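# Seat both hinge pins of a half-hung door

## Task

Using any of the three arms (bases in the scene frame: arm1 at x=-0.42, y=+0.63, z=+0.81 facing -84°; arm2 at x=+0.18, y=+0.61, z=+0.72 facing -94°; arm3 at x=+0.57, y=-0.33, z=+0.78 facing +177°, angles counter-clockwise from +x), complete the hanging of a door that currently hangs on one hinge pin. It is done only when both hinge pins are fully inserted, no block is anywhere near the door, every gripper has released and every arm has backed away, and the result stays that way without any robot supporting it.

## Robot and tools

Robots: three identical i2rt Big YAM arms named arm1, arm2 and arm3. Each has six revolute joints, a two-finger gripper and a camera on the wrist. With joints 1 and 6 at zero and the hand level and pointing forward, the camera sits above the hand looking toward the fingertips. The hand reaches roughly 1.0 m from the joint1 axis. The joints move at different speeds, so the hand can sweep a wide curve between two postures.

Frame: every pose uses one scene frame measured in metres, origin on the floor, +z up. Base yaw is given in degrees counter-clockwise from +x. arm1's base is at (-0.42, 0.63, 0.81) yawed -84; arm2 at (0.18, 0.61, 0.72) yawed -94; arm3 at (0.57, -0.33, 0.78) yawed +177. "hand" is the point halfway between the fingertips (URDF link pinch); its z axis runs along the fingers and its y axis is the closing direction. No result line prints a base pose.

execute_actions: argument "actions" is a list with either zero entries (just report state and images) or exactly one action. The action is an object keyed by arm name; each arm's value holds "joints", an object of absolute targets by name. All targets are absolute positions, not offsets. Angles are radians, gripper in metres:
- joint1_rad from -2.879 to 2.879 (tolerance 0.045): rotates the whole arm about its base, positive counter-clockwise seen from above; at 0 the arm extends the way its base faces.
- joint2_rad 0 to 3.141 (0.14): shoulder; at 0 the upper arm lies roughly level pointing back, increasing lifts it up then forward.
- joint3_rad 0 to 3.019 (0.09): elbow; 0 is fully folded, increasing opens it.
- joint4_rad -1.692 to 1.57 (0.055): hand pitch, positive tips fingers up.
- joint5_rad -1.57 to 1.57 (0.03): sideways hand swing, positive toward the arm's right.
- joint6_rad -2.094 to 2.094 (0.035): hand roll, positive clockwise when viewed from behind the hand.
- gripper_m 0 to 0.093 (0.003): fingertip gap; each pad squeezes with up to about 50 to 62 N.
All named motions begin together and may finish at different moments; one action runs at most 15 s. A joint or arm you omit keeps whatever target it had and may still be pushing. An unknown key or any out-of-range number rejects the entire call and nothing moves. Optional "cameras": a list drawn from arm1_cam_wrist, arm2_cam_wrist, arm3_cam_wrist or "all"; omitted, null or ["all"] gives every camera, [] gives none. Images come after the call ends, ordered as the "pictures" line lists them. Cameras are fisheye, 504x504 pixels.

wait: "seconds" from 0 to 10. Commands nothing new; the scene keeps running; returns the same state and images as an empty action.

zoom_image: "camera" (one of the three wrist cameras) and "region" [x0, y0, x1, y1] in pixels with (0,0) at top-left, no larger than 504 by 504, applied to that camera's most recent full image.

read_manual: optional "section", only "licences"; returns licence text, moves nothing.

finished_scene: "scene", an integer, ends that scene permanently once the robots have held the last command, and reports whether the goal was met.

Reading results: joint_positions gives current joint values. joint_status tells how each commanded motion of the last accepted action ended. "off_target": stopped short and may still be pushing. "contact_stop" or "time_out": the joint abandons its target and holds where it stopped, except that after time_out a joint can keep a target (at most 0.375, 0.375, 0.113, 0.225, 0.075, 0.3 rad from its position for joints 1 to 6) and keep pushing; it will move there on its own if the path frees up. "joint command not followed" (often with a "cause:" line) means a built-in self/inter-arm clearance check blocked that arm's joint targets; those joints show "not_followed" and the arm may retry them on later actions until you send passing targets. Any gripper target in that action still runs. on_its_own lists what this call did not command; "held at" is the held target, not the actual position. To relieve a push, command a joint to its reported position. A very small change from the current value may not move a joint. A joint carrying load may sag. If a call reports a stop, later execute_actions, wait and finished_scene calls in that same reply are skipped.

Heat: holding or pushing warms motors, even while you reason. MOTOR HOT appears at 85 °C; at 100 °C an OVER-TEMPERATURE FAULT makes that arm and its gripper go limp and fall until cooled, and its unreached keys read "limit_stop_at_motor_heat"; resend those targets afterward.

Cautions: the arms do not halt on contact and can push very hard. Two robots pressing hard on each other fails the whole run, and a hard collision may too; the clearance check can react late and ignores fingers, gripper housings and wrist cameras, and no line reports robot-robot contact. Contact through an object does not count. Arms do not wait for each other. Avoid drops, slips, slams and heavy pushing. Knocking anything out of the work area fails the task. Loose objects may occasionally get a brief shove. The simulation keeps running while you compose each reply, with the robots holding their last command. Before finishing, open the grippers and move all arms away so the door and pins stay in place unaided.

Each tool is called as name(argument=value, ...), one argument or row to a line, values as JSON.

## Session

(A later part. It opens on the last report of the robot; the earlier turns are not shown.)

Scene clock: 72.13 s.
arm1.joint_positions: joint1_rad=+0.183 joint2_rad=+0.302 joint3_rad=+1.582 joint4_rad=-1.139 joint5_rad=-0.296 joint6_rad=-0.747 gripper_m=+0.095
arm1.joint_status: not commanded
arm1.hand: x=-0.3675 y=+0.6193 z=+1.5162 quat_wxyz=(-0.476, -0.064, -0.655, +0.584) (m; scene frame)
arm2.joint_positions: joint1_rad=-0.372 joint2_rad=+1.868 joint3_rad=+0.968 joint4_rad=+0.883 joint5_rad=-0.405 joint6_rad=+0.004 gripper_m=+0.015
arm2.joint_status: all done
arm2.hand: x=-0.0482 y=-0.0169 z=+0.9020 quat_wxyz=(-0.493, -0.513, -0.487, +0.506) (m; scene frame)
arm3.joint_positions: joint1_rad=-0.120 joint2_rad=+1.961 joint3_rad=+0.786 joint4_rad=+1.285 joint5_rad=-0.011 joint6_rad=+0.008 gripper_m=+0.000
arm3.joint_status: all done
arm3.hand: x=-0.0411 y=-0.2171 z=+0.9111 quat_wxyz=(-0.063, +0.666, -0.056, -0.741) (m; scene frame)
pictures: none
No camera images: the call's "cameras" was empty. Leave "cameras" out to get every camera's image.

Back off and look.

execute_actions(
  actions=[
    {"arm3":{"joints":{"joint2_rad":1.80,"joint3_rad":0.6,"joint4_rad":1.27,"gripper_m":0.06}}},
  ],
  cameras=["arm3_cam_wrist"],
)

zoom_image(
  camera="arm3_cam_wrist",
  region=[140, 150, 370, 380],
)

Scene clock: 77.27 s.
arm1.joint_positions: joint1_rad=+0.183 joint2_rad=+0.302 joint3_rad=+1.582 joint4_rad=-1.139 joint5_rad=-0.296 joint6_rad=-0.747 gripper_m=+0.095
arm1.joint_status: not commanded
arm1.hand: x=-0.3675 y=+0.6193 z=+1.5162 quat_wxyz=(-0.476, -0.064, -0.655, +0.584) (m; scene frame)
arm2.joint_positions: joint1_rad=-0.372 joint2_rad=+1.868 joint3_rad=+0.968 joint4_rad=+0.883 joint5_rad=-0.406 joint6_rad=+0.004 gripper_m=+0.015
arm2.joint_status: not commanded
arm2.hand: x=-0.0481 y=-0.0170 z=+0.9015 quat_wxyz=(-0.493, -0.513, -0.488, +0.506) (m; scene frame)
arm3.joint_positions: joint1_rad=-0.122 joint2_rad=+1.811 joint3_rad=+0.589 joint4_rad=+1.279 joint5_rad=-0.011 joint6_rad=+0.010 gripper_m=+0.060
arm3.joint_status: all done
arm3.hand: x=+0.0242 y=-0.2281 z=+0.9194 quat_wxyz=(-0.062, +0.685, -0.059, -0.723) (m; scene frame)
pictures: arm3_cam_wrist
Images, in order (width x height): arm3_cam_wrist 504x504.

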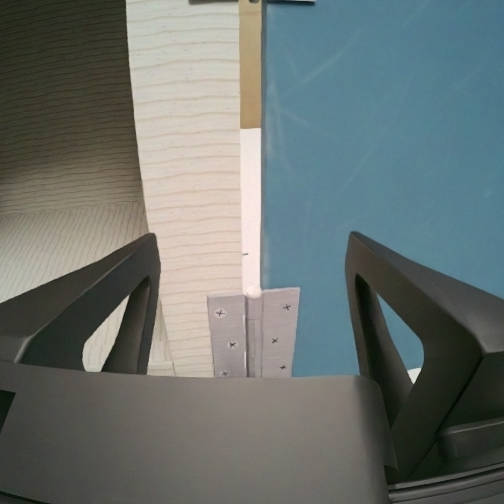

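Region (140, 150, 370, 380) of arm3_cam_wrist's 504x504 image, scaled by 2.191, with more detail than that image has.

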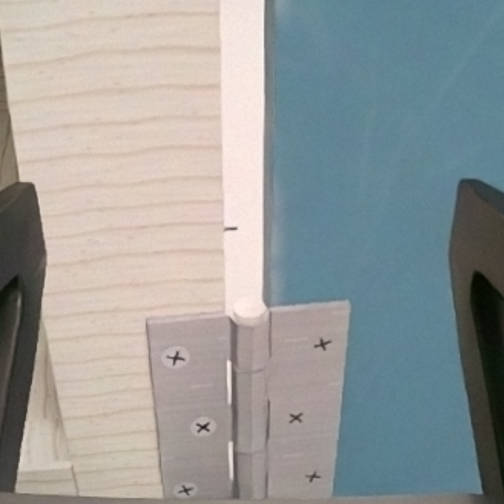

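It dropped all the way. Release and retreat.

execute_actions(
  actions=[
    {"arm2":{"joints":{"joint2_rad":1.87,"gripper_m":0.07}},"arm3":{"joints":{"joint2_rad":1.3,"joint3_rad":0.4,"joint4_rad":1.3}}},
  ],
  cameras=[],
)

execute_actions(
  actions=[
    {"arm2":{"joints":{"joint1_rad":-0.5,"joint2_rad":1.69,"joint3_rad":0.68,"joint4_rad":1.03,"joint5_rad":-0.54}}},
  ],
  cameras=[],
)

execute_actions(
  actions=[
    {"arm2":{"joints":{"joint2_rad":1.3,"joint3_rad":0.4}}},
  ],
  cameras=["arm2_cam_wrist","arm3_cam_wrist"],
)

zoom_image(
  camera="arm3_cam_wrist",
  region=[150, 150, 360, 360],
)

Scene clock: 82.70 s.
arm1.joint_positions: joint1_rad=+0.183 joint2_rad=+0.302 joint3_rad=+1.582 joint4_rad=-1.139 joint5_rad=-0.296 joint6_rad=-0.747 gripper_m=+0.095
arm1.joint_status: not commanded
arm1.hand: x=-0.3675 y=+0.6193 z=+1.5162 quat_wxyz=(-0.476, -0.064, -0.655, +0.584) (m; scene frame)
arm2.joint_positions: joint1_rad=-0.372 joint2_rad=+1.868 joint3_rad=+0.968 joint4_rad=+0.883 joint5_rad=-0.397 joint6_rad=+0.004 gripper_m=+0.070
arm2.joint_status: all done
arm2.hand: x=-0.0498 y=-0.0168 z=+0.9018 quat_wxyz=(-0.491, -0.515, -0.485, +0.508) (m; scene frame)
arm3.joint_positions: joint1_rad=-0.122 joint2_rad=+1.297 joint3_rad=+0.393 joint4_rad=+1.287 joint5_rad=-0.011 joint6_rad=+0.010 gripper_m=+0.060
arm3.joint_status: all done
arm3.hand: x=+0.1264 y=-0.2485 z=+1.0880 quat_wxyz=(-0.071, +0.559, -0.046, -0.825) (m; scene frame)
pictures: none
No camera images: the call's "cameras" was empty. Leave "cameras" out to get every camera's image.

Scene clock: 83.77 s.
arm1.joint_positions: joint1_rad=+0.183 joint2_rad=+0.302 joint3_rad=+1.582 joint4_rad=-1.139 joint5_rad=-0.296 joint6_rad=-0.747 gripper_m=+0.095
arm1.joint_status: not commanded
arm1.hand: x=-0.3675 y=+0.6193 z=+1.5162 quat_wxyz=(-0.476, -0.064, -0.655, +0.584) (m; scene frame)
arm2.joint_positions: joint1_rad=-0.511 joint2_rad=+1.676 joint3_rad=+0.678 joint4_rad=+1.013 joint5_rad=-0.538 joint6_rad=+0.004 gripper_m=+0.070
arm2.joint_status: all done
arm2.hand: x=-0.0564 y=+0.1009 z=+0.9128 quat_wxyz=(-0.495, -0.503, -0.483, +0.518) (m; scene frame)
arm3.joint_positions: joint1_rad=-0.122 joint2_rad=+1.297 joint3_rad=+0.393 joint4_rad=+1.287 joint5_rad=-0.011 joint6_rad=+0.010 gripper_m=+0.060
arm3.joint_status: not commanded
arm3.hand: x=+0.1264 y=-0.2485 z=+1.0880 quat_wxyz=(-0.071, +0.559, -0.046, -0.825) (m; scene frame)
pictures: none
No camera images: the call's "cameras" was empty. Leave "cameras" out to get every camera's image.

Scene clock: 84.83 s.
arm1.joint_positions: joint1_rad=+0.183 joint2_rad=+0.302 joint3_rad=+1.582 joint4_rad=-1.139 joint5_rad=-0.296 joint6_rad=-0.747 gripper_m=+0.095
arm1.joint_status: not commanded
arm1.hand: x=-0.3675 y=+0.6193 z=+1.5162 quat_wxyz=(-0.476, -0.064, -0.655, +0.584) (m; scene frame)
arm2.joint_positions: joint1_rad=-0.511 joint2_rad=+1.286 joint3_rad=+0.404 joint4_rad=+1.013 joint5_rad=-0.539 joint6_rad=+0.004 gripper_m=+0.070
arm2.joint_status: all done
arm2.hand: x=+0.0067 y=+0.1974 z=+0.9761 quat_wxyz=(-0.503, -0.462, -0.472, +0.557) (m; scene frame)
arm3.joint_positions: joint1_rad=-0.122 joint2_rad=+1.297 joint3_rad=+0.393 joint4_rad=+1.287 joint5_rad=-0.011 joint6_rad=+0.010 gripper_m=+0.060
arm3.joint_status: not commanded
arm3.hand: x=+0.1264 y=-0.2485 z=+1.0880 quat_wxyz=(-0.071, +0.559, -0.046, -0.825) (m; scene frame)
pictures: arm2_cam_wrist, arm3_cam_wrist
Images, in order (width x height): arm2_cam_wrist 504x504, arm3_cam_wrist 504x504.

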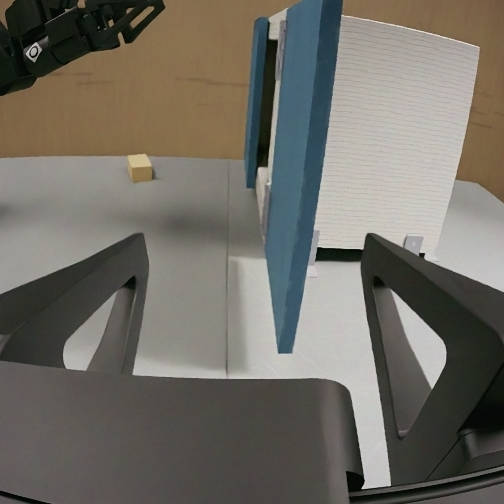

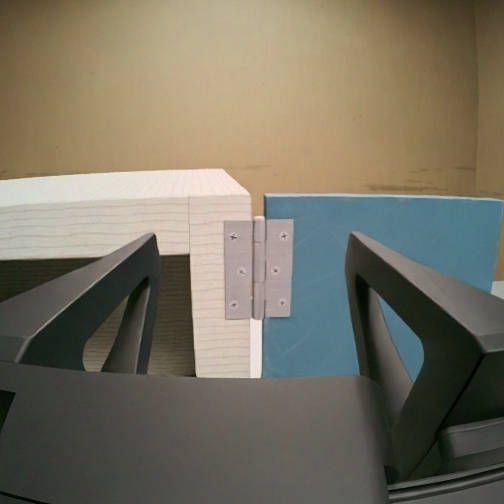

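Region (150, 150, 360, 360) of arm3_cam_wrist's 504x504 image, scaled by 2.400, with more detail than that image has.

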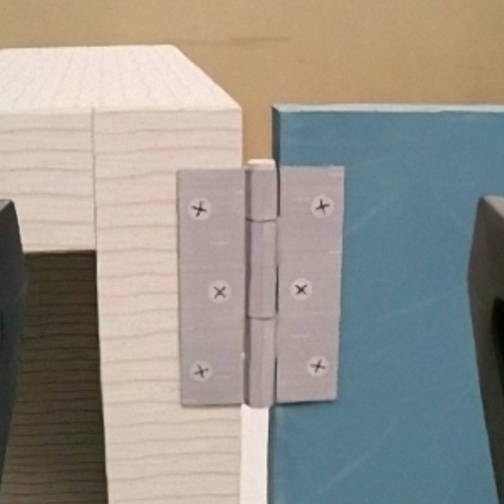

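finished_scene(
  scene=2,
)

The scene is finished: the task was done.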